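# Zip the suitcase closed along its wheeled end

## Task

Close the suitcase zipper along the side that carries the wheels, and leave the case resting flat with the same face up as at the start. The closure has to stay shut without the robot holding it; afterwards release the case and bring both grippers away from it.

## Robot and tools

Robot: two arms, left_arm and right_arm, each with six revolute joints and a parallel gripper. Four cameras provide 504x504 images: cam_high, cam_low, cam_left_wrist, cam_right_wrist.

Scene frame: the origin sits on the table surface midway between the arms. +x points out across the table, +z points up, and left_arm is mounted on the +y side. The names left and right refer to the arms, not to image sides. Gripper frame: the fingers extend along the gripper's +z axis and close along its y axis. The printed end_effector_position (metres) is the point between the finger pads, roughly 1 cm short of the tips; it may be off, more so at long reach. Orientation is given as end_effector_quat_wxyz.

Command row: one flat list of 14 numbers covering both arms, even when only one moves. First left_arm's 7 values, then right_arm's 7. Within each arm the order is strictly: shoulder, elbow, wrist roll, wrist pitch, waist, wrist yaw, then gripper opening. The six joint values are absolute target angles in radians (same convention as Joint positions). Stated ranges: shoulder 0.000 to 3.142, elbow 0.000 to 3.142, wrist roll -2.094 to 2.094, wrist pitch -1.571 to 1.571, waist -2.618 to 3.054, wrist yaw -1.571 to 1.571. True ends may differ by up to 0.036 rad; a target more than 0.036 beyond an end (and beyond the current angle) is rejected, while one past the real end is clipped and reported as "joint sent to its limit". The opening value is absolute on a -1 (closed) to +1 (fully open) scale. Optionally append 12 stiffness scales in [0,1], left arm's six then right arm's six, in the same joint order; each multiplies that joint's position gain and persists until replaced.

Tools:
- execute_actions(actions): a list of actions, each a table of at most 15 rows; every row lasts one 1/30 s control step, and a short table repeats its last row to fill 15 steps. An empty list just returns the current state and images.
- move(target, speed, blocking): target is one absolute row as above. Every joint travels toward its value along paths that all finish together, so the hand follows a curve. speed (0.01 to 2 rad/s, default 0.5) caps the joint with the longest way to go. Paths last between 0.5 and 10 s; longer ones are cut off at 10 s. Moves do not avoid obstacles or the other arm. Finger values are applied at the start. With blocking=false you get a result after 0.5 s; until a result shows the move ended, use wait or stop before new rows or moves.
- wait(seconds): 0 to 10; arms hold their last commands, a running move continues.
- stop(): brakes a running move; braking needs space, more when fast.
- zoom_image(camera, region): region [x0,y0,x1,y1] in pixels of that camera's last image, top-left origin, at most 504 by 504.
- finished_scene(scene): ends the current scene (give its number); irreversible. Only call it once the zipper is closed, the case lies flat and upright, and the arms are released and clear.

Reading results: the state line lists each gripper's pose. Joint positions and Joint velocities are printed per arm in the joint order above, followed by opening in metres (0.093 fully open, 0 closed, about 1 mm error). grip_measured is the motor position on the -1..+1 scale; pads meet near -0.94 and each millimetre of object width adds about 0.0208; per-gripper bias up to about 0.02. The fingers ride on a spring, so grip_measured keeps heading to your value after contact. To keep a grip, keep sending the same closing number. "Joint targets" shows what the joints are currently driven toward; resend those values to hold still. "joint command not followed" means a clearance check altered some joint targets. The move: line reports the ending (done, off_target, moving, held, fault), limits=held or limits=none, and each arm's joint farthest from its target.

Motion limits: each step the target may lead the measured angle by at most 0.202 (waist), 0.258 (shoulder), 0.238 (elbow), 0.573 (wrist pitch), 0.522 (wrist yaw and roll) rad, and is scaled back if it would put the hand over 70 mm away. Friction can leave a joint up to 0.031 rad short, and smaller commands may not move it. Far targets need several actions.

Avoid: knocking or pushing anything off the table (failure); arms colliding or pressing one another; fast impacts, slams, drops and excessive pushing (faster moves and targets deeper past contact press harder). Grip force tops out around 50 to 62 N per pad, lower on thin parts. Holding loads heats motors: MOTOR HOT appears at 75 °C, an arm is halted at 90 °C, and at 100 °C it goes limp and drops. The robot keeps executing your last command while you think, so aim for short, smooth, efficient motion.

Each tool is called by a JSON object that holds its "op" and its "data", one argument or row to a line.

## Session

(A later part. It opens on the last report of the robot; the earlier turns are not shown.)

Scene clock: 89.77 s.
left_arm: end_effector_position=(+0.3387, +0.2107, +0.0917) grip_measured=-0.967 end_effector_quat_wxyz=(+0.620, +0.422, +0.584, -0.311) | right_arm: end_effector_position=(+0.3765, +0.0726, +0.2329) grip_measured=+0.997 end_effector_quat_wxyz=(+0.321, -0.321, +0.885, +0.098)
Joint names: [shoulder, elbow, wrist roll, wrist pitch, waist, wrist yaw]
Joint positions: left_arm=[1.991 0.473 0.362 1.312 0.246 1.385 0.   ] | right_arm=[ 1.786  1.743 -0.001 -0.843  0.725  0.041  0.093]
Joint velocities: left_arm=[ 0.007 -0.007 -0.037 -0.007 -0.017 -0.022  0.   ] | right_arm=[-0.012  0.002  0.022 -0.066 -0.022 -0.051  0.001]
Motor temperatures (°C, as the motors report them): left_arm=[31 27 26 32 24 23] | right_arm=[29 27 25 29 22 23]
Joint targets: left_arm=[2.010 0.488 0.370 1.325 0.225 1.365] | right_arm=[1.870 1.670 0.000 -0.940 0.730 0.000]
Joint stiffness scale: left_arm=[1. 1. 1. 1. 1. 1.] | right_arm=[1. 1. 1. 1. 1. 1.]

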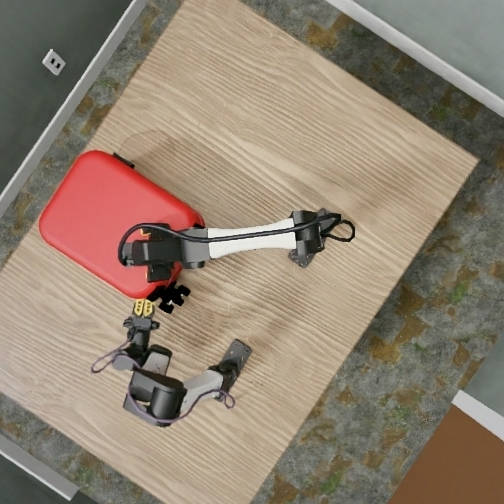

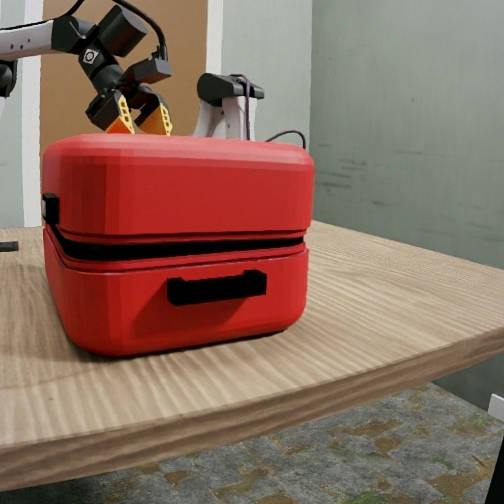

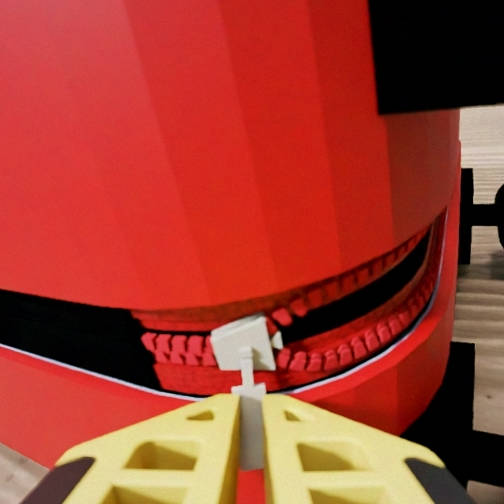

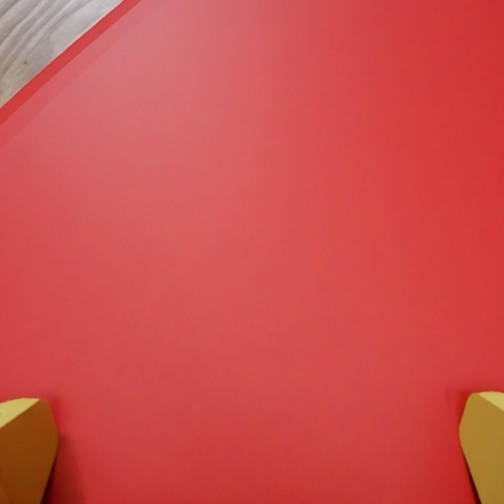

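{"op": "move", "data": {
  "target": [1.922,0.390,-0.33,1.345,0.24,1.385,-1,1.87,1.67,0,-0.94,0.73,0,1],
  "speed": 0.4
}}

Scene clock: 93.67 s.
left_arm: end_effector_position=(+0.3294, +0.2094, +0.0939) grip_measured=-0.968 end_effector_quat_wxyz=(+0.485, +0.190, +0.697, -0.492) | right_arm: end_effector_position=(+0.3764, +0.0724, +0.2328) grip_measured=+0.997 end_effector_quat_wxyz=(+0.321, -0.321, +0.885, +0.099)
Joint names: [shoulder, elbow, wrist roll, wrist pitch, waist, wrist yaw]
Joint positions: left_arm=[ 1.946  0.413 -0.324  1.326  0.247  1.353  0.   ] | right_arm=[ 1.785  1.741 -0.002 -0.841  0.725  0.04   0.093]
Joint velocities: left_arm=[-0.007 -0.007 -0.022  0.051 -0.012 -0.051  0.   ] | right_arm=[-0.012 -0.017  0.037 -0.051 -0.002  0.037  0.001]
Motor temperatures (°C, as the motors report them): left_arm=[31 27 26 33 24 23] | right_arm=[29 27 25 29 22 23]
Joint targets: left_arm=[1.922 0.390 -0.330 1.345 0.240 1.385] | right_arm=[1.870 1.670 -0.000 -0.940 0.730 -0.000]
Joint stiffness scale: left_arm=[1. 1. 1. 1. 1. 1.] | right_arm=[1. 1. 1. 1. 1. 1.]
move: off_target (left_arm, right_arm); limits=none; left_arm: farthest joint: the wrist yaw, 0.032 radians from its target (0.000 radians at the start); right_arm: farthest joint: the wrist pitch, 0.099 radians from its target (0.097 radians at the start)

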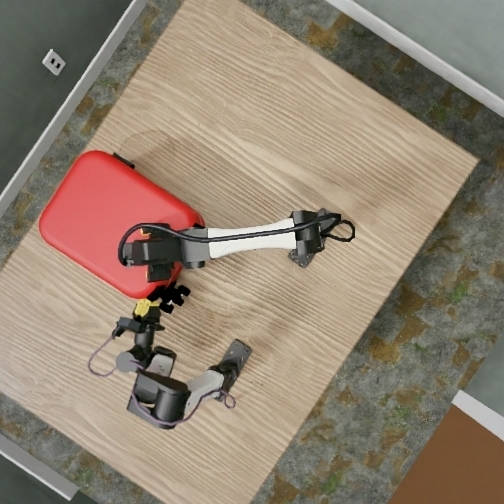

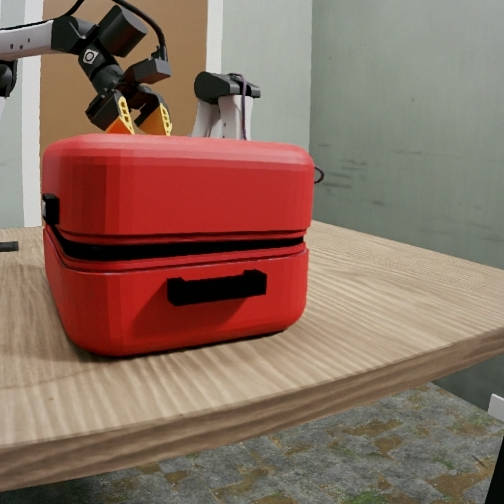

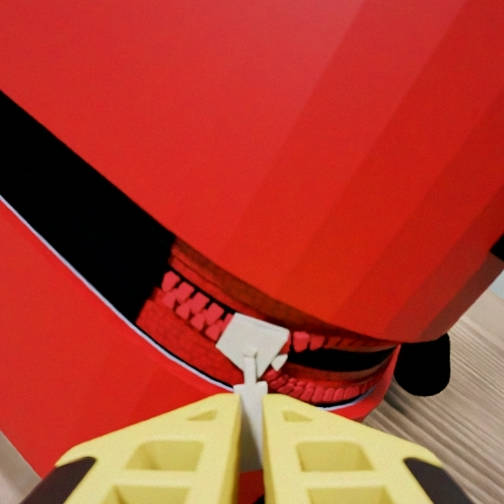

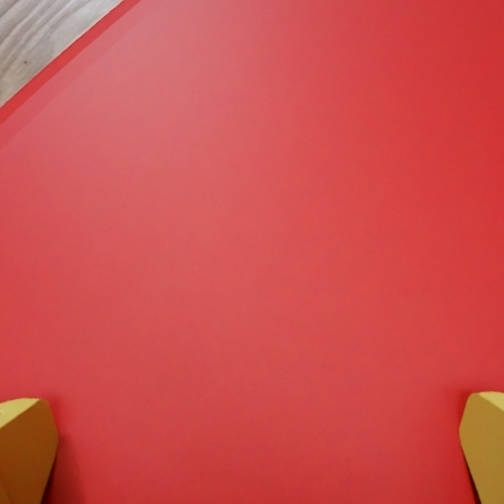

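{"op": "move", "data": {
  "target": [1.855,0.365,-0.85,1.27,0.24,1.395,-1,1.87,1.67,0,-0.94,0.73,0,1],
  "speed": 0.4
}}

Scene clock: 95.93 s.
left_arm: end_effector_position=(+0.3238, +0.2077, +0.0998) grip_measured=-0.968 end_effector_quat_wxyz=(+0.338, -0.005, +0.725, -0.601) | right_arm: end_effector_position=(+0.3759, +0.0733, +0.2325) grip_measured=+0.997 end_effector_quat_wxyz=(+0.320, -0.322, +0.885, +0.100)
Joint names: [shoulder, elbow, wrist roll, wrist pitch, waist, wrist yaw]
Joint positions: left_arm=[ 1.884  0.388 -0.845  1.27   0.246  1.345  0.   ] | right_arm=[ 1.787  1.742  0.    -0.843  0.726  0.037  0.093]
Joint velocities: left_arm=[ 0.002 -0.002 -0.022 -0.007  0.002  0.022  0.   ] | right_arm=[-0.007 -0.007 -0.051 -0.037 -0.002 -0.022 -0.001]
Motor temperatures (°C, as the motors report them): left_arm=[32 27 26 33 24 23] | right_arm=[29 27 25 29 22 23]
Joint targets: left_arm=[1.855 0.365 -0.850 1.270 0.240 1.395] | right_arm=[1.870 1.670 0.000 -0.940 0.730 -0.000]
Joint stiffness scale: left_arm=[1. 1. 1. 1. 1. 1.] | right_arm=[1. 1. 1. 1. 1. 1.]
move: off_target (left_arm, right_arm); limits=none; left_arm: farthest joint: the wrist yaw, 0.050 radians from its target (0.042 radians at the start); right_arm: farthest joint: the wrist pitch, 0.097 radians from its target (0.099 radians at the start)

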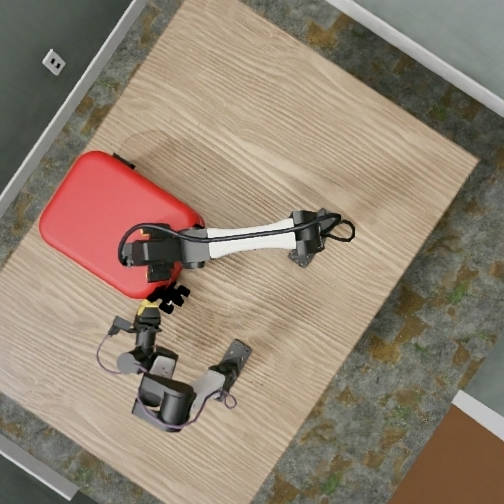

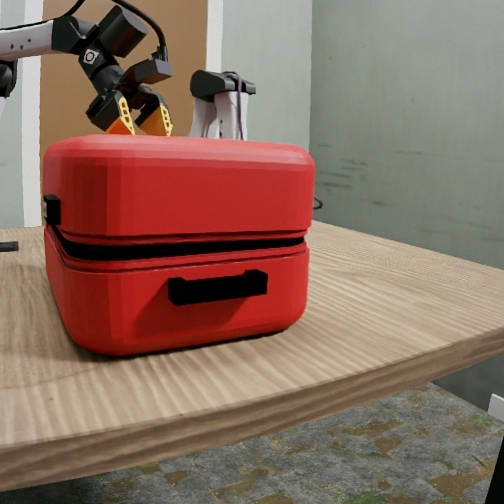

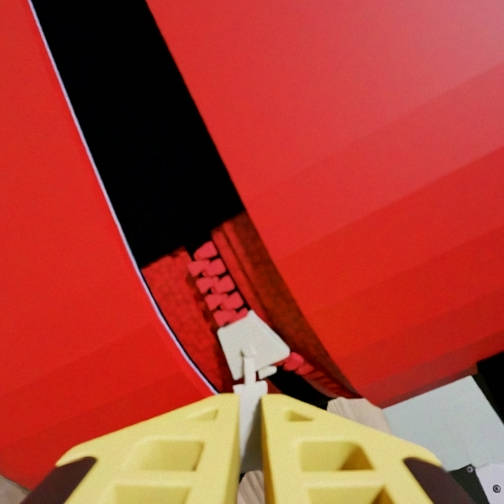

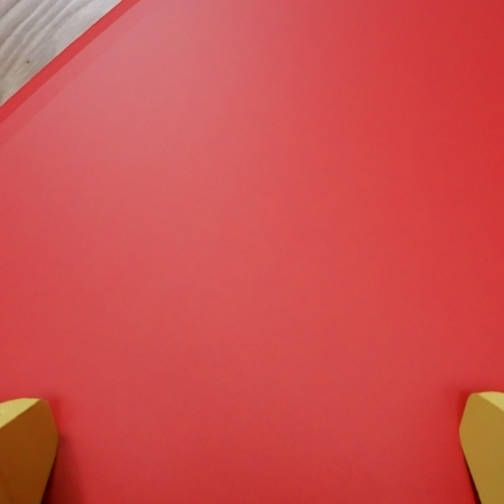

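{"op": "move", "data": {
  "target": [1.80,0.385,-1.33,1.21,0.24,1.40,-1,1.87,1.67,0,-0.94,0.73,0,1],
  "speed": 0.4
}}

Scene clock: 98.13 s.
left_arm: end_effector_position=(+0.3224, +0.2071, +0.1067) grip_measured=-0.969 end_effector_quat_wxyz=(+0.180, -0.180, +0.703, -0.664) | right_arm: end_effector_position=(+0.3757, +0.0734, +0.2323) grip_measured=+0.997 end_effector_quat_wxyz=(+0.320, -0.323, +0.885, +0.100)
Joint names: [shoulder, elbow, wrist roll, wrist pitch, waist, wrist yaw]
Joint positions: left_arm=[ 1.832  0.388 -1.324  1.204  0.246  1.347  0.   ] | right_arm=[ 1.786  1.74  -0.002 -0.841  0.726  0.037  0.093]
Joint velocities: left_arm=[ 0.012 -0.017  0.022 -0.051 -0.007  0.051  0.   ] | right_arm=[ 0.017 -0.007  0.022  0.022 -0.007 -0.022 -0.001]
Motor temperatures (°C, as the motors report them): left_arm=[32 27 26 33 24 23] | right_arm=[29 27 25 29 22 23]
Joint targets: left_arm=[1.800 0.385 -1.330 1.210 0.240 1.400] | right_arm=[1.870 1.670 -0.000 -0.940 0.730 0.000]
Joint stiffness scale: left_arm=[1. 1. 1. 1. 1. 1.] | right_arm=[1. 1. 1. 1. 1. 1.]
move: off_target (left_arm, right_arm); limits=none; left_arm: farthest joint: the wrist yaw, 0.053 radians from its target (0.055 radians at the start); right_arm: farthest joint: the wrist pitch, 0.099 radians from its target (0.097 radians at the start)

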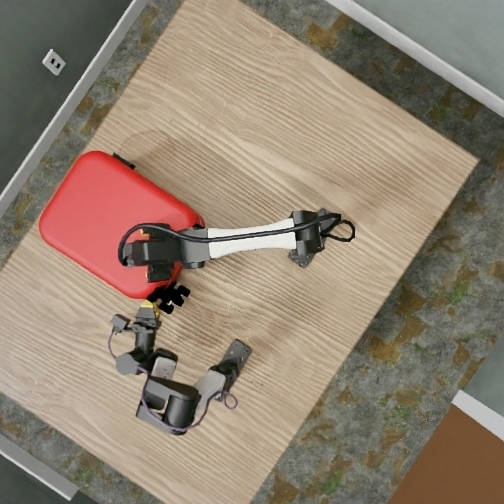

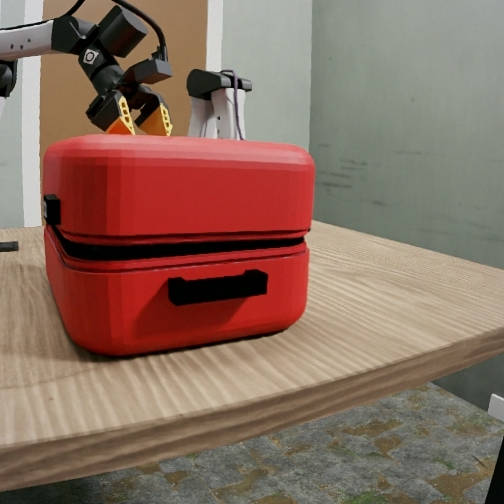

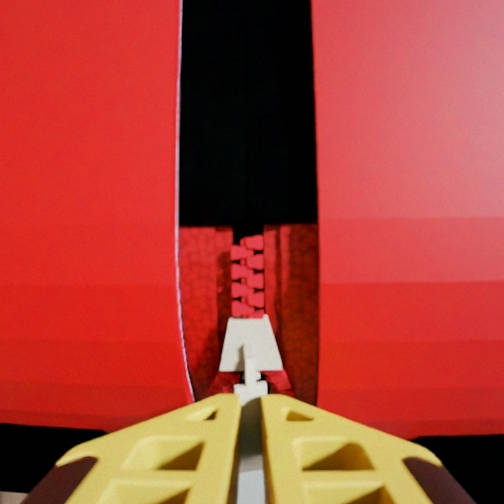

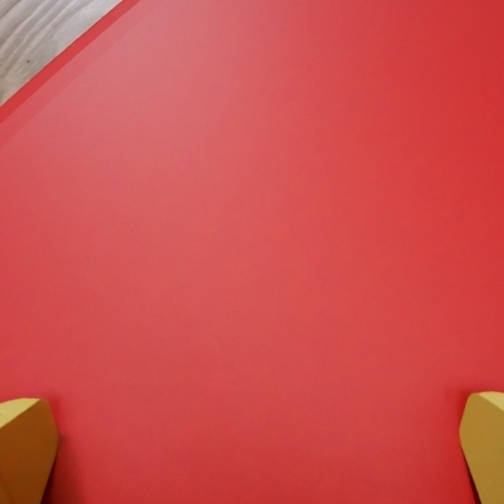

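{"op": "move", "data": {
  "target": [1.625,0.195,-1.375,1.23,0.148,1.085,-1,1.87,1.67,0,-0.94,0.73,0,1],
  "speed": 0.2
}}

Scene clock: 100.67 s.
left_arm: end_effector_position=(+0.3167, +0.2024, +0.1061) grip_measured=-0.969 end_effector_quat_wxyz=(+0.247, -0.271, +0.696, -0.617) | right_arm: end_effector_position=(+0.3726, +0.0742, +0.2316) grip_measured=+0.997 end_effector_quat_wxyz=(+0.315, -0.327, +0.885, +0.104)
Joint names: [shoulder, elbow, wrist roll, wrist pitch, waist, wrist yaw]
Joint positions: left_arm=[ 1.653  0.222 -1.367  1.204  0.166  1.026  0.   ] | right_arm=[ 1.785  1.742 -0.004 -0.852  0.727  0.024  0.093]
Joint velocities: left_arm=[ 0.012 -0.012 -0.007 -0.081  0.002 -0.051  0.   ] | right_arm=[ 0.022  0.012 -0.022  0.037 -0.002 -0.022  0.   ]
Motor temperatures (°C, as the motors report them): left_arm=[32 27 26 33 24 23] | right_arm=[29 27 25 29 22 23]
Joint targets: left_arm=[1.625 0.195 -1.375 1.230 0.148 1.085] | right_arm=[1.870 1.670 0.000 -0.940 0.730 0.000]
Joint stiffness scale: left_arm=[1. 1. 1. 1. 1. 1.] | right_arm=[1. 1. 1. 1. 1. 1.]
move: off_target (left_arm, right_arm); limits=none; left_arm: farthest joint: the wrist yaw, 0.059 radians from its target (0.262 radians at the start); right_arm: farthest joint: the wrist pitch, 0.088 radians from its target (0.099 radians at the start)

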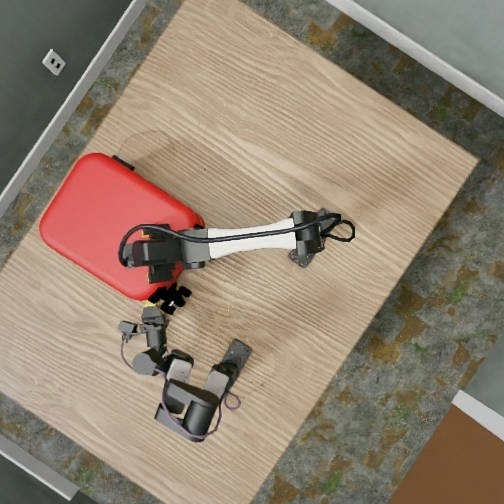

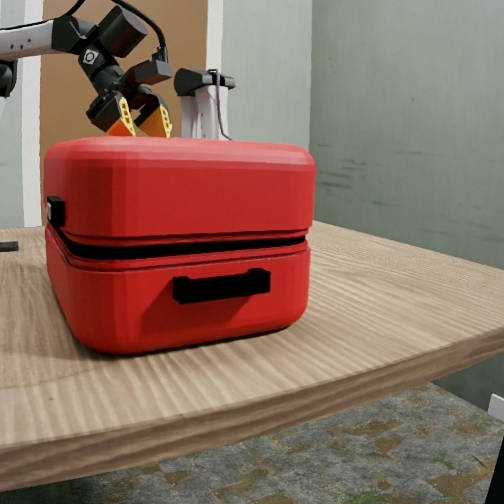

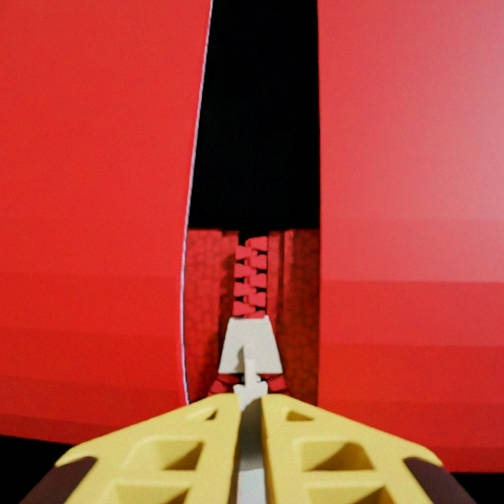

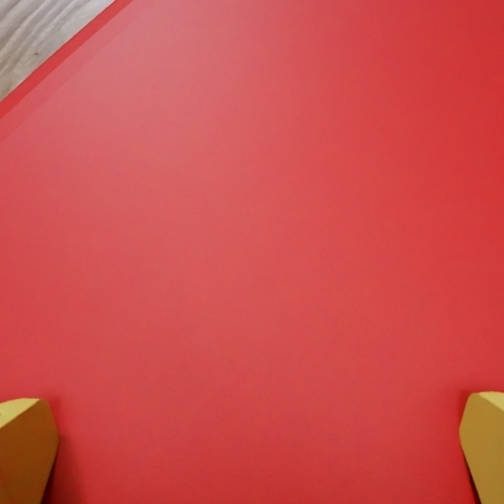

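{"op": "execute_actions", "data": {
  "actions": [
    [[1.625,0.195,-1.375,1.23,0.148,1.085,-1,1.88,1.675,0,-0.91,0.73,0,1]],
    [[1.625,0.195,-1.375,1.23,0.148,1.085,-1,1.89,1.68,0,-0.89,0.73,0,1]],
    [[1.62,0.19,-1.375,1.235,0.143,1.10,-1,1.89,1.68,0,-0.89,0.73,0,1]],
    [[1.615,0.185,-1.375,1.24,0.138,1.115,-1,1.89,1.68,0,-0.89,0.73,0,1]],
    [[1.61,0.18,-1.375,1.245,0.133,1.13,-1,1.89,1.68,0,-0.89,0.73,0,1]]
  ]
}}

Scene clock: 104.90 s.
left_arm: end_effector_position=(+0.3146, +0.2000, +0.1065) grip_measured=-0.969 end_effector_quat_wxyz=(+0.246, -0.269, +0.697, -0.618) | right_arm: end_effector_position=(+0.3729, +0.0744, +0.2308) grip_measured=+0.997 end_effector_quat_wxyz=(+0.314, -0.327, +0.885, +0.104)
Joint names: [shoulder, elbow, wrist roll, wrist pitch, waist, wrist yaw]
Joint positions: left_arm=[ 1.648  0.214 -1.369  1.211  0.158  1.022  0.   ] | right_arm=[ 1.787  1.742 -0.004 -0.851  0.727  0.024  0.093]
Joint velocities: left_arm=[-0.002  0.002 -0.037 -0.051 -0.017 -0.022  0.   ] | right_arm=[ 0.002  0.002 -0.037  0.066 -0.017  0.037  0.   ]
Motor temperatures (°C, as the motors report them): left_arm=[32 27 26 34 24 24] | right_arm=[29 27 25 30 22 23]
Joint targets: left_arm=[1.610 0.180 -1.375 1.245 0.133 1.130] | right_arm=[1.890 1.680 0.000 -0.890 0.730 -0.000]
Joint stiffness scale: left_arm=[1. 1. 1. 1. 1. 1.] | right_arm=[1. 1. 1. 1. 1. 1.]

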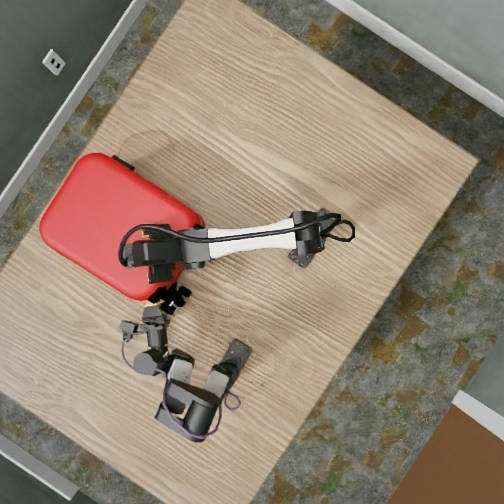

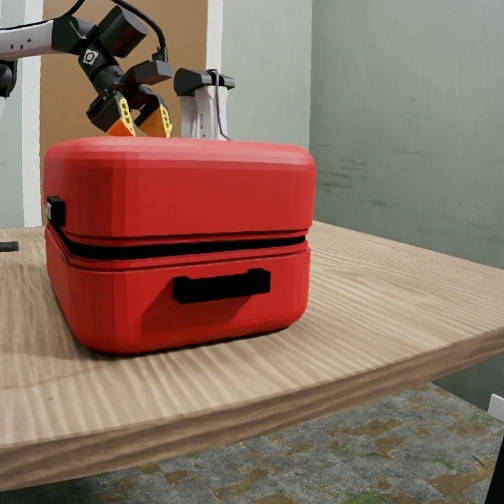

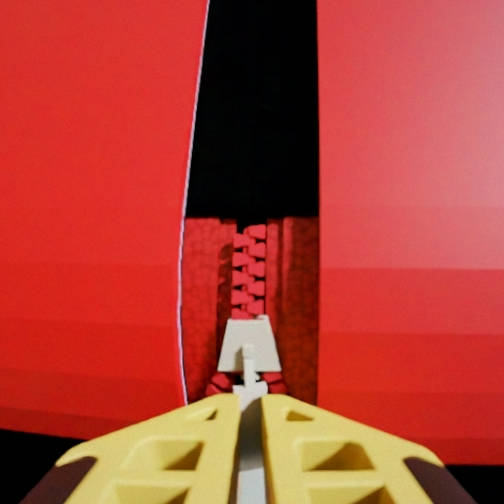

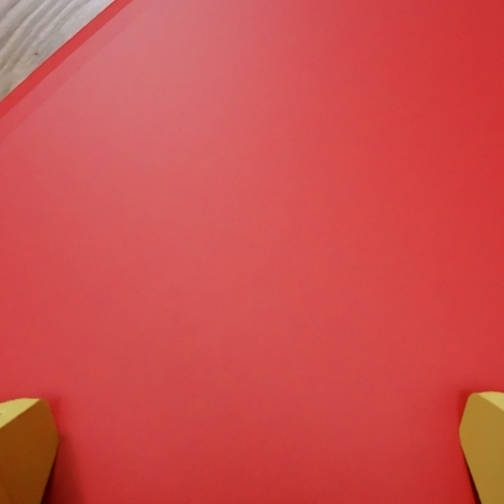

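{"op": "execute_actions", "data": {
  "actions": [
    [[1.594,0.168,-1.375,1.241,0.120,1.112,-1,1.89,1.68,0,-0.89,0.73,0,1]],
    [[1.578,0.156,-1.377,1.237,0.107,1.095,-1,1.89,1.68,0,-0.89,0.73,0,1]],
    [[1.561,0.144,-1.379,1.234,0.095,1.077,-1,1.89,1.68,0,-0.89,0.73,0,1]],
    [[1.545,0.132,-1.38,1.23,0.082,1.06,-1,1.89,1.68,0,-0.89,0.73,0,1]]
  ]
}}

Scene clock: 107.33 s.
left_arm: end_effector_position=(+0.3052, +0.1935, +0.1067) grip_measured=-0.969 end_effector_quat_wxyz=(+0.258, -0.281, +0.696, -0.608) | right_arm: end_effector_position=(+0.3724, +0.0749, +0.2308) grip_measured=+0.997 end_effector_quat_wxyz=(+0.314, -0.327, +0.885, +0.105)
Joint names: [shoulder, elbow, wrist roll, wrist pitch, waist, wrist yaw]
Joint positions: left_arm=[ 1.579  0.156 -1.376  1.206  0.116  0.943  0.   ] | right_arm=[ 1.787  1.742 -0.004 -0.851  0.727  0.021  0.093]
Joint velocities: left_arm=[-0.017 -0.002 -0.007 -0.007 -0.007  0.022  0.   ] | right_arm=[-0.012 -0.007  0.007 -0.051 -0.012 -0.066 -0.001]
Motor temperatures (°C, as the motors report them): left_arm=[32 27 26 34 24 24] | right_arm=[29 27 25 30 22 23]
Joint targets: left_arm=[1.545 0.132 -1.380 1.230 0.082 1.060] | right_arm=[1.890 1.680 -0.000 -0.890 0.730 -0.000]
Joint stiffness scale: left_arm=[1. 1. 1. 1. 1. 1.] | right_arm=[1. 1. 1. 1. 1. 1.]

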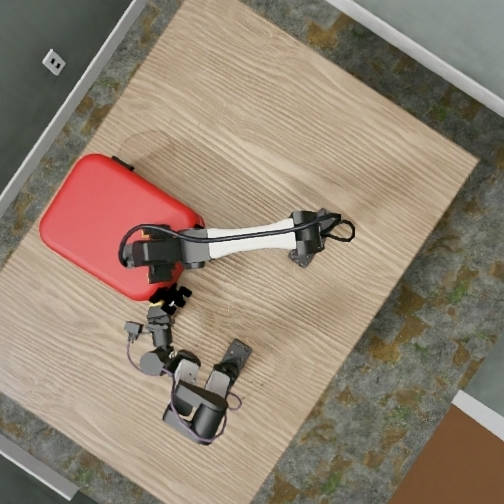

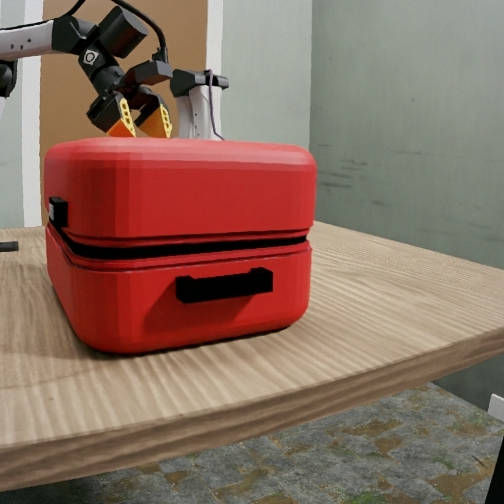

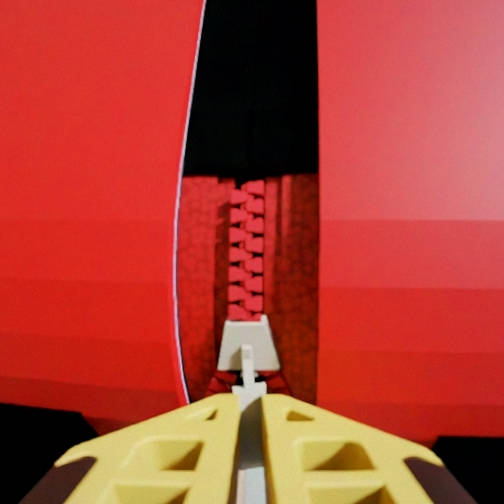

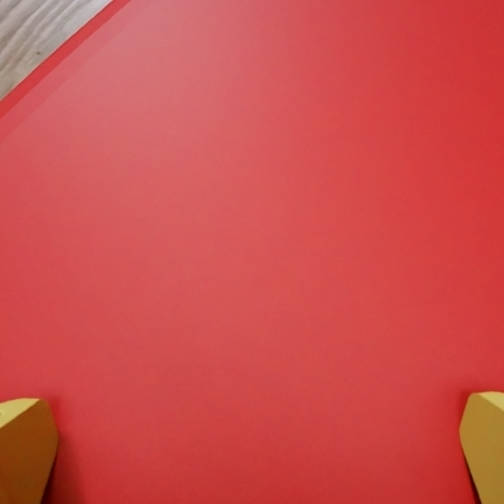

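{"op": "execute_actions", "data": {
  "actions": [
    [[1.507,0.123,-1.384,1.195,0.057,1.016,-1,1.89,1.68,0,-0.89,0.73,0,1]],
    [[1.469,0.114,-1.388,1.16,0.032,0.972,-1,1.89,1.68,0,-0.89,0.73,0,1]],
    [[1.432,0.105,-1.392,1.125,0.007,0.928,-1,1.89,1.68,0,-0.89,0.73,0,1]],
    [[1.394,0.096,-1.396,1.09,-0.018,0.884,-1,1.89,1.68,0,-0.89,0.735,0,1]],
    [[1.357,0.087,-1.40,1.05,-0.043,0.84,-1,1.89,1.68,0,-0.89,0.735,0,1]],
    [[1.32,0.078,-1.405,1.01,-0.067,0.80,-1,1.89,1.68,0,-0.89,0.735,0,1]]
  ]
}}

Scene clock: 110.73 s.
left_arm: end_effector_position=(+0.2987, +0.1842, +0.1061) grip_measured=-0.969 end_effector_quat_wxyz=(+0.285, -0.337, +0.696, -0.567) | right_arm: end_effector_position=(+0.3729, +0.0744, +0.2308) grip_measured=+0.997 end_effector_quat_wxyz=(+0.314, -0.327, +0.885, +0.104)
Joint names: [shoulder, elbow, wrist roll, wrist pitch, waist, wrist yaw]
Joint positions: left_arm=[ 1.35   0.098 -1.399  1.002 -0.024  0.666  0.   ] | right_arm=[ 1.787  1.742 -0.005 -0.851  0.727  0.024  0.093]
Joint velocities: left_arm=[ 0.002 -0.002  0.051  0.007  0.007  0.037  0.   ] | right_arm=[-0.007  0.007 -0.037 -0.066 -0.002 -0.007 -0.   ]
Motor temperatures (°C, as the motors report them): left_arm=[32 27 26 34 24 25] | right_arm=[28 27 25 30 22 22]
Joint targets: left_arm=[1.320 0.078 -1.405 1.010 -0.067 0.800] | right_arm=[1.890 1.680 0.000 -0.890 0.735 -0.000]
Joint stiffness scale: left_arm=[1. 1. 1. 1. 1. 1.] | right_arm=[1. 1. 1. 1. 1. 1.]

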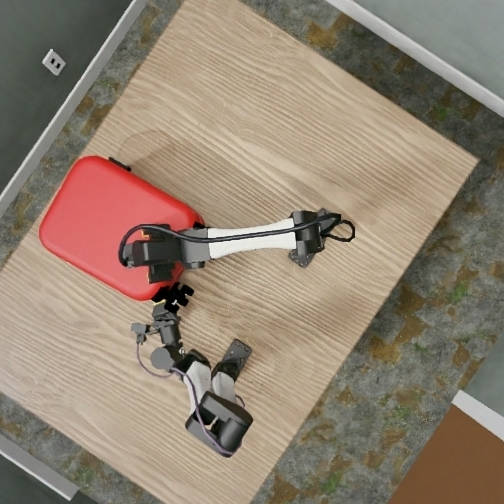

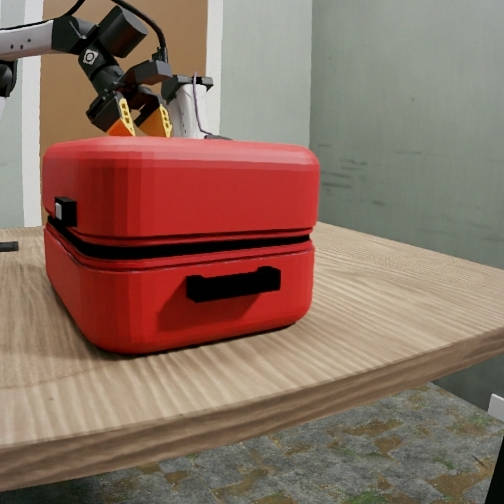

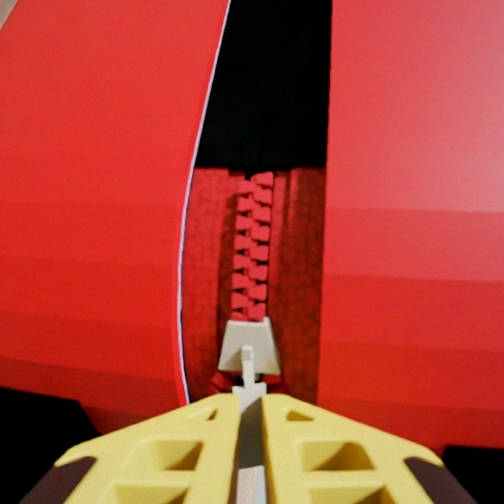

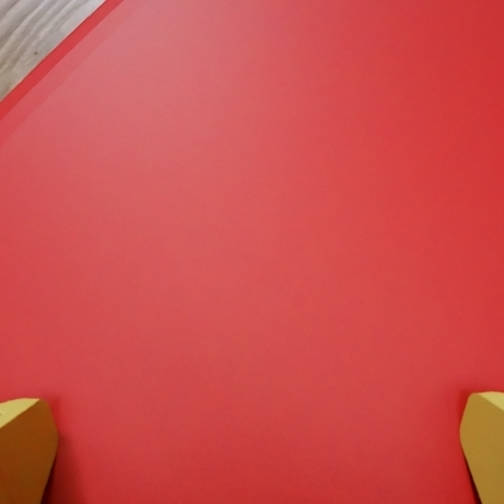

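{"op": "zoom_image", "data": {
  "camera": "cam_high",
  "region": [110,250,230,370]
}}

{"op": "zoom_image", "data": {
  "camera": "cam_left_wrist",
  "region": [150,300,354,504]
}}

Region (110, 250, 230, 370) of cam_high's 504x504 image, scaled by 4.200, with more detail than that image has.

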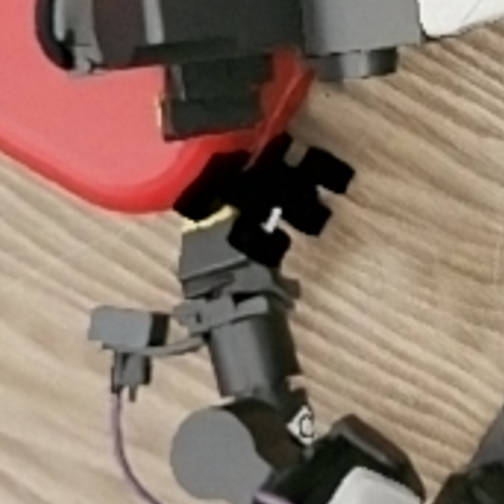

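Region (150, 300, 354, 504) of cam_left_wrist's 504x504 image, scaled by 2.471, with more detail than that image has.

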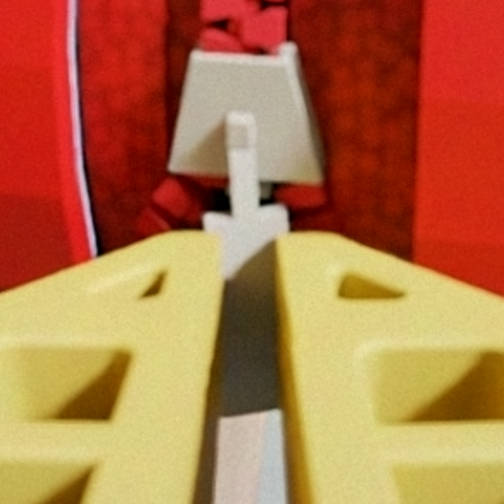

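{"op": "execute_actions", "data": {
  "actions": [
    [[1.345,0.095,-1.40,1.003,-0.03,0.70,-1,1.83,1.80,0,-0.90,0.727,0.02,1]],
    [[1.345,0.095,-1.40,1.003,-0.03,0.68,-1,1.84,1.92,0,-0.98,0.727,0.02,1]],
    [[1.345,0.095,-1.40,1.003,-0.03,0.68,-1,1.84,2.04,0,-1.06,0.72,0.0,1]],
    [[1.345,0.095,-1.40,1.003,-0.03,0.68,-1,1.87,2.12,0,-1.20,0.68,0.0,1]],
    [[1.345,0.095,-1.40,1.003,-0.03,0.68,-1,1.90,2.20,0,-1.345,0.64,0.0,1]]
  ]
}}

Scene clock: 116.20 s.
left_arm: end_effector_position=(+0.2993, +0.1852, +0.1059) grip_measured=-0.969 end_effector_quat_wxyz=(+0.287, -0.339, +0.695, -0.565) | right_arm: end_effector_position=(+0.3681, +0.0267, +0.2861) grip_measured=+0.997 end_effector_quat_wxyz=(+0.254, -0.300, +0.916, +0.080)
Joint names: [shoulder, elbow, wrist roll, wrist pitch, waist, wrist yaw]
Joint positions: left_arm=[ 1.35   0.098 -1.399  1.002 -0.023  0.66   0.   ] | right_arm=[ 1.884  2.183 -0.005 -1.331  0.644  0.003  0.093]
Joint velocities: left_arm=[ 0.007 -0.007  0.022  0.037 -0.002 -0.051  0.   ] | right_arm=[ 0.012 -0.007 -0.007 -0.007  0.007  0.022 -0.001]
Motor temperatures (°C, as the motors report them): left_arm=[32 27 26 35 24 25] | right_arm=[29 27 25 30 22 22]
Joint targets: left_arm=[1.345 0.095 -1.400 1.003 -0.030 0.680] | right_arm=[1.900 2.200 0.000 -1.345 0.640 -0.000]
Joint stiffness scale: left_arm=[1. 1. 1. 1. 1. 1.] | right_arm=[1. 1. 1. 1. 1. 1.]

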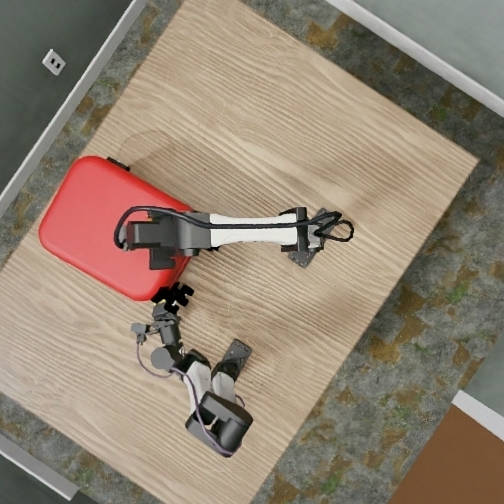

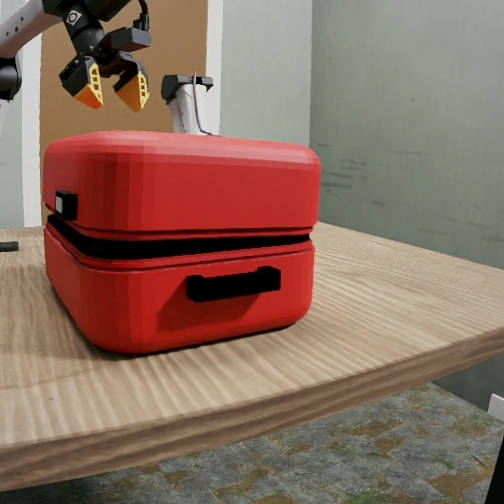

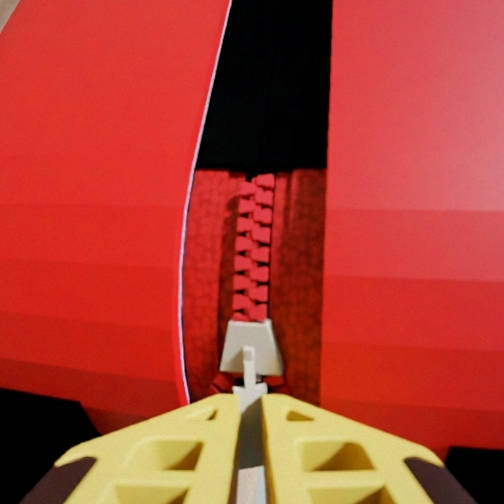

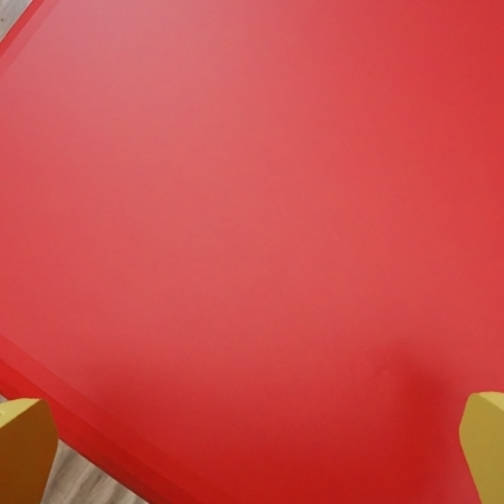

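{"op": "execute_actions", "data": {
  "actions": [
    [[1.345,0.095,-1.40,1.003,-0.03,0.68,-1,1.925,2.185,0,-1.255,0.615,0.0,1]],
    [[1.345,0.095,-1.40,1.003,-0.03,0.68,-1,1.90,2.08,0,-1.19,0.615,0.0,1]],
    [[1.345,0.095,-1.40,1.003,-0.03,0.68,-1,1.875,1.98,0,-1.12,0.615,0.0,1]],
    [[1.345,0.095,-1.40,1.003,-0.03,0.68,-1,1.86,1.90,0,-1.07,0.615,0.0,1]],
    [[1.345,0.095,-1.40,1.003,-0.03,0.68,-1,1.87,1.84,0,-1.05,0.62,0.0,1]],
    [[1.345,0.095,-1.40,1.003,-0.03,0.68,-1,1.90,1.80,0,-1.05,0.625,0.0,1]],
    [[1.345,0.095,-1.40,1.003,-0.03,0.68,-1,1.925,1.778,0,-1.055,0.625,0.0,1]]
  ]
}}

Scene clock: 120.27 s.
left_arm: end_effector_position=(+0.2993, +0.1853, +0.1057) grip_measured=-0.969 end_effector_quat_wxyz=(+0.287, -0.339, +0.695, -0.565) | right_arm: end_effector_position=(+0.3931, +0.0287, +0.2270) grip_measured=+0.997 end_effector_quat_wxyz=(+0.265, -0.286, +0.918, +0.078)
Joint names: [shoulder, elbow, wrist roll, wrist pitch, waist, wrist yaw]
Joint positions: left_arm=[ 1.35   0.098 -1.399  1.001 -0.023  0.66   0.   ] | right_arm=[ 1.844  1.863 -0.004 -1.03   0.618  0.009  0.093]
Joint velocities: left_arm=[ 0.002  0.012 -0.007 -0.007  0.002 -0.037  0.   ] | right_arm=[ 0.002 -0.007 -0.051  0.022 -0.017  0.022  0.001]
Motor temperatures (°C, as the motors report them): left_arm=[32 27 26 35 24 25] | right_arm=[30 28 25 31 22 22]
Joint targets: left_arm=[1.345 0.095 -1.400 1.003 -0.030 0.680] | right_arm=[1.925 1.778 -0.000 -1.055 0.625 0.000]
Joint stiffness scale: left_arm=[1. 1. 1. 1. 1. 1.] | right_arm=[1. 1. 1. 1. 1. 1.]

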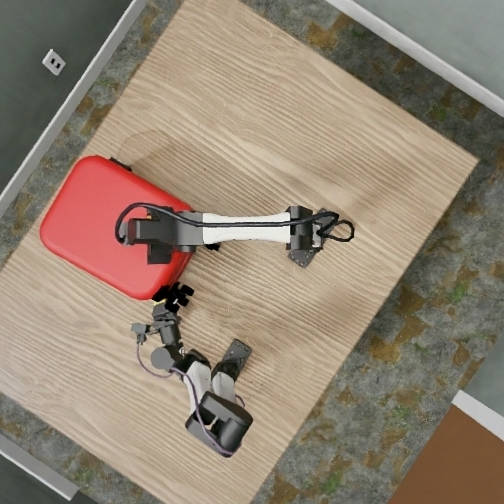

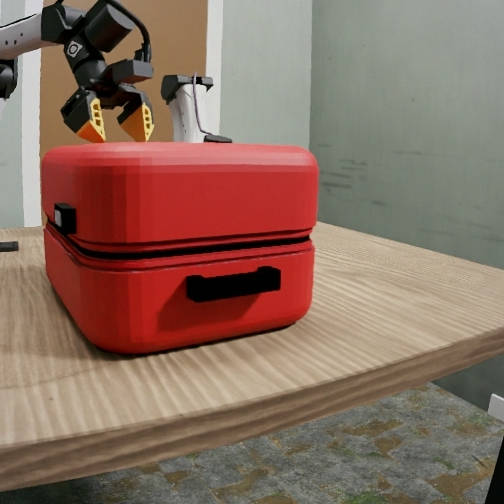

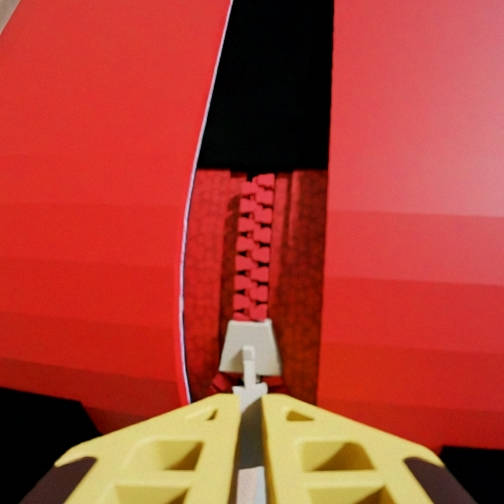

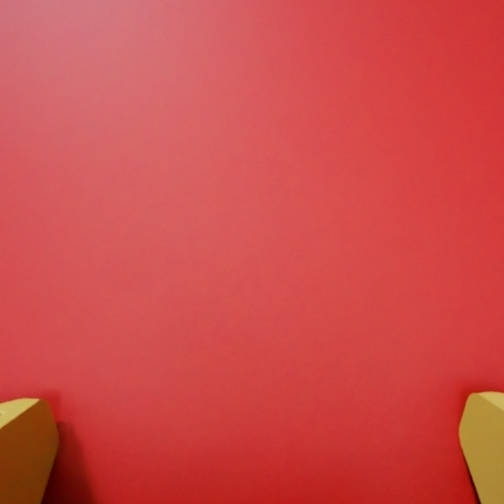

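{"op": "execute_actions", "data": {
  "actions": [
    [[1.325,0.082,-1.40,1.003,-0.055,0.76,-1,1.94,1.80,0,-1.06,0.64,0.0,1]],
    [[1.31,0.077,-1.405,0.995,-0.075,0.765,-1,1.94,1.80,0,-1.06,0.64,0.0,1]],
    [[1.297,0.072,-1.41,0.985,-0.091,0.75,-1,1.94,1.80,0,-1.06,0.64,0.0,1]],
    [[1.283,0.067,-1.415,0.975,-0.107,0.735,-1,1.94,1.80,0,-1.06,0.64,0.0,1]],
    [[1.27,0.062,-1.42,0.965,-0.123,0.72,-1,1.94,1.80,0,-1.06,0.64,0.0,1]]
  ]
}}

Scene clock: 123.23 s.
left_arm: end_effector_position=(+0.2947, +0.1789, +0.1057) grip_measured=-0.969 end_effector_quat_wxyz=(+0.291, -0.347, +0.695, -0.559) | right_arm: end_effector_position=(+0.3931, +0.0287, +0.2270) grip_measured=+0.997 end_effector_quat_wxyz=(+0.265, -0.286, +0.918, +0.078)
Joint names: [shoulder, elbow, wrist roll, wrist pitch, waist, wrist yaw]
Joint positions: left_arm=[ 1.297  0.08  -1.413  0.967 -0.078  0.587  0.   ] | right_arm=[ 1.844  1.863 -0.004 -1.03   0.618  0.009  0.093]
Joint velocities: left_arm=[-0.012 -0.007  0.007  0.037  0.007  0.081  0.   ] | right_arm=[ 0.002 -0.002  0.007 -0.051  0.002  0.022  0.001]
Motor temperatures (°C, as the motors report them): left_arm=[31 27 26 36 24 25] | right_arm=[30 27 25 31 23 22]
Joint targets: left_arm=[1.270 0.062 -1.420 0.965 -0.123 0.720] | right_arm=[1.940 1.800 0.000 -1.060 0.640 0.000]
Joint stiffness scale: left_arm=[1. 1. 1. 1. 1. 1.] | right_arm=[1. 1. 1. 1. 1. 1.]

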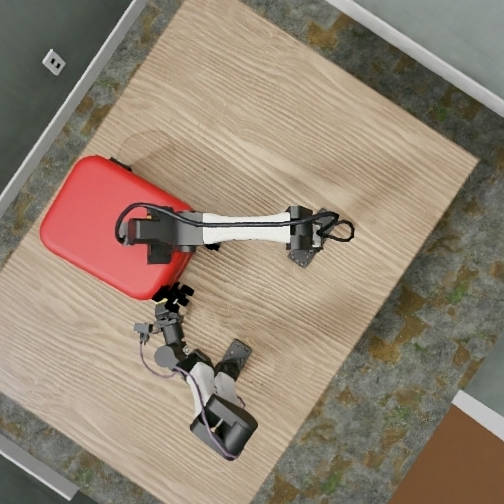

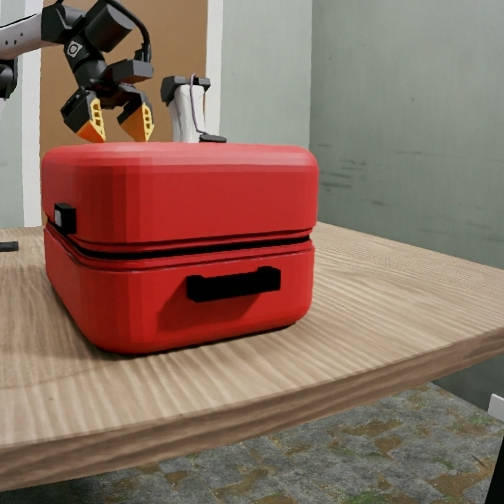

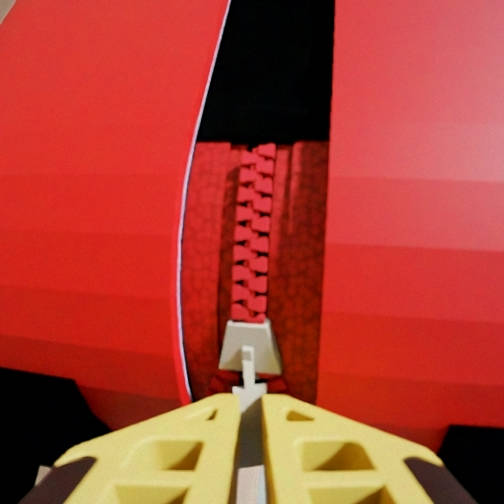

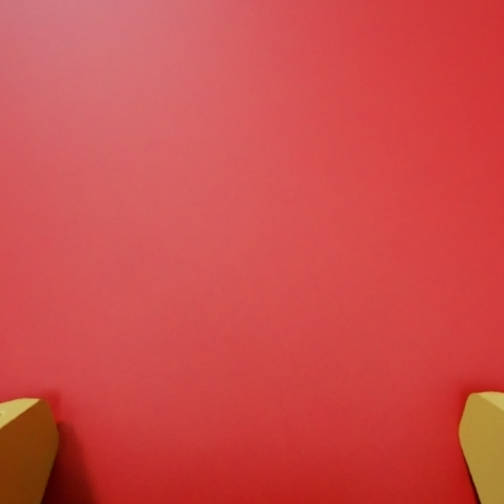

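{"op": "execute_actions", "data": {
  "actions": [
    [[1.265,0.054,-1.433,0.976,-0.151,0.676,-1,1.94,1.80,0,-1.06,0.64,0.0,1]],
    [[1.26,0.046,-1.446,0.988,-0.179,0.633,-1,1.94,1.80,0,-1.06,0.64,0.0,1]],
    [[1.255,0.038,-1.459,0.999,-0.207,0.589,-1,1.94,1.80,0,-1.06,0.64,0.0,1]],
    [[1.25,0.03,-1.471,1.011,-0.236,0.546,-1,1.94,1.80,0,-1.06,0.64,0.0,1]],
    [[1.245,0.021,-1.484,1.022,-0.264,0.502,-1,1.94,1.80,0,-1.06,0.64,0.0,1]],
    [[1.24,0.013,-1.497,1.034,-0.292,0.459,-1,1.94,1.80,0,-1.06,0.64,0.0,1]],
    [[1.235,0.005,-1.51,1.045,-0.32,0.415,-1,1.94,1.80,0,-1.06,0.64,0.0,1]]
  ]
}}

Scene clock: 127.47 s.
left_arm: end_effector_position=(+0.2860, +0.1621, +0.1047) grip_measured=-0.969 end_effector_quat_wxyz=(+0.316, -0.379, +0.674, -0.550) | right_arm: end_effector_position=(+0.3932, +0.0287, +0.2270) grip_measured=+0.997 end_effector_quat_wxyz=(+0.266, -0.286, +0.918, +0.077)
Joint names: [shoulder, elbow, wrist roll, wrist pitch, waist, wrist yaw]
Joint positions: left_arm=[ 1.26   0.019 -1.5    1.036 -0.279  0.304  0.   ] | right_arm=[ 1.844  1.863 -0.004 -1.03   0.618  0.009  0.093]
Joint velocities: left_arm=[ 0.002 -0.002 -0.022  0.022  0.002  0.022  0.   ] | right_arm=[ 0.012 -0.007 -0.007 -0.007  0.002 -0.022  0.   ]
Motor temperatures (°C, as the motors report them): left_arm=[31 27 26 36 24 25] | right_arm=[29 27 25 31 23 22]
Joint targets: left_arm=[1.235 0.005 -1.510 1.045 -0.320 0.415] | right_arm=[1.940 1.800 0.000 -1.060 0.640 -0.000]
Joint stiffness scale: left_arm=[1. 1. 1. 1. 1. 1.] | right_arm=[1. 1. 1. 1. 1. 1.]

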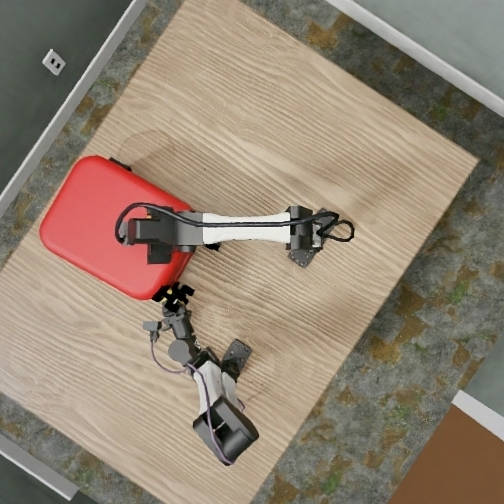

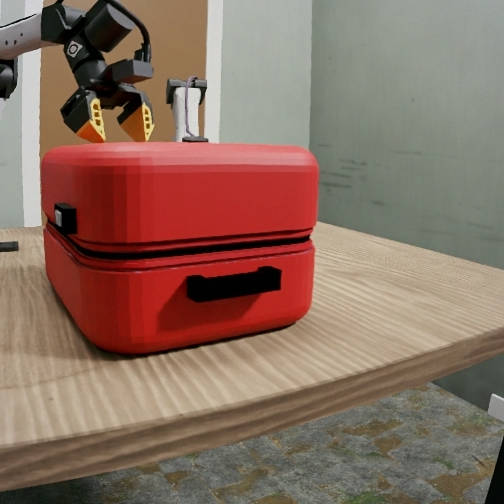

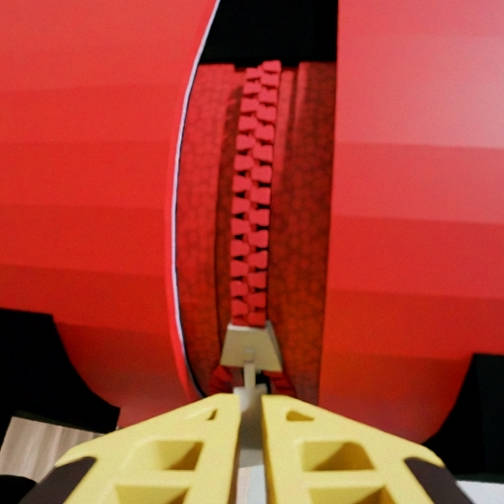

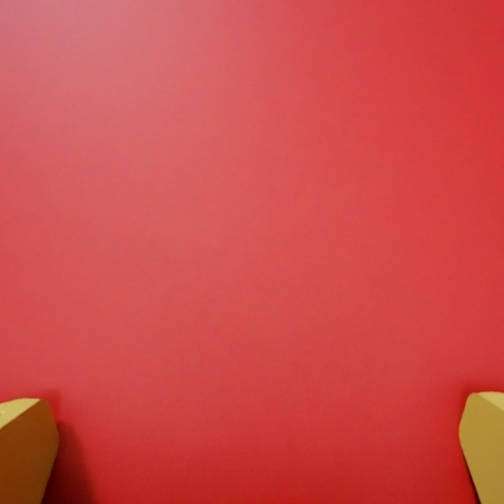

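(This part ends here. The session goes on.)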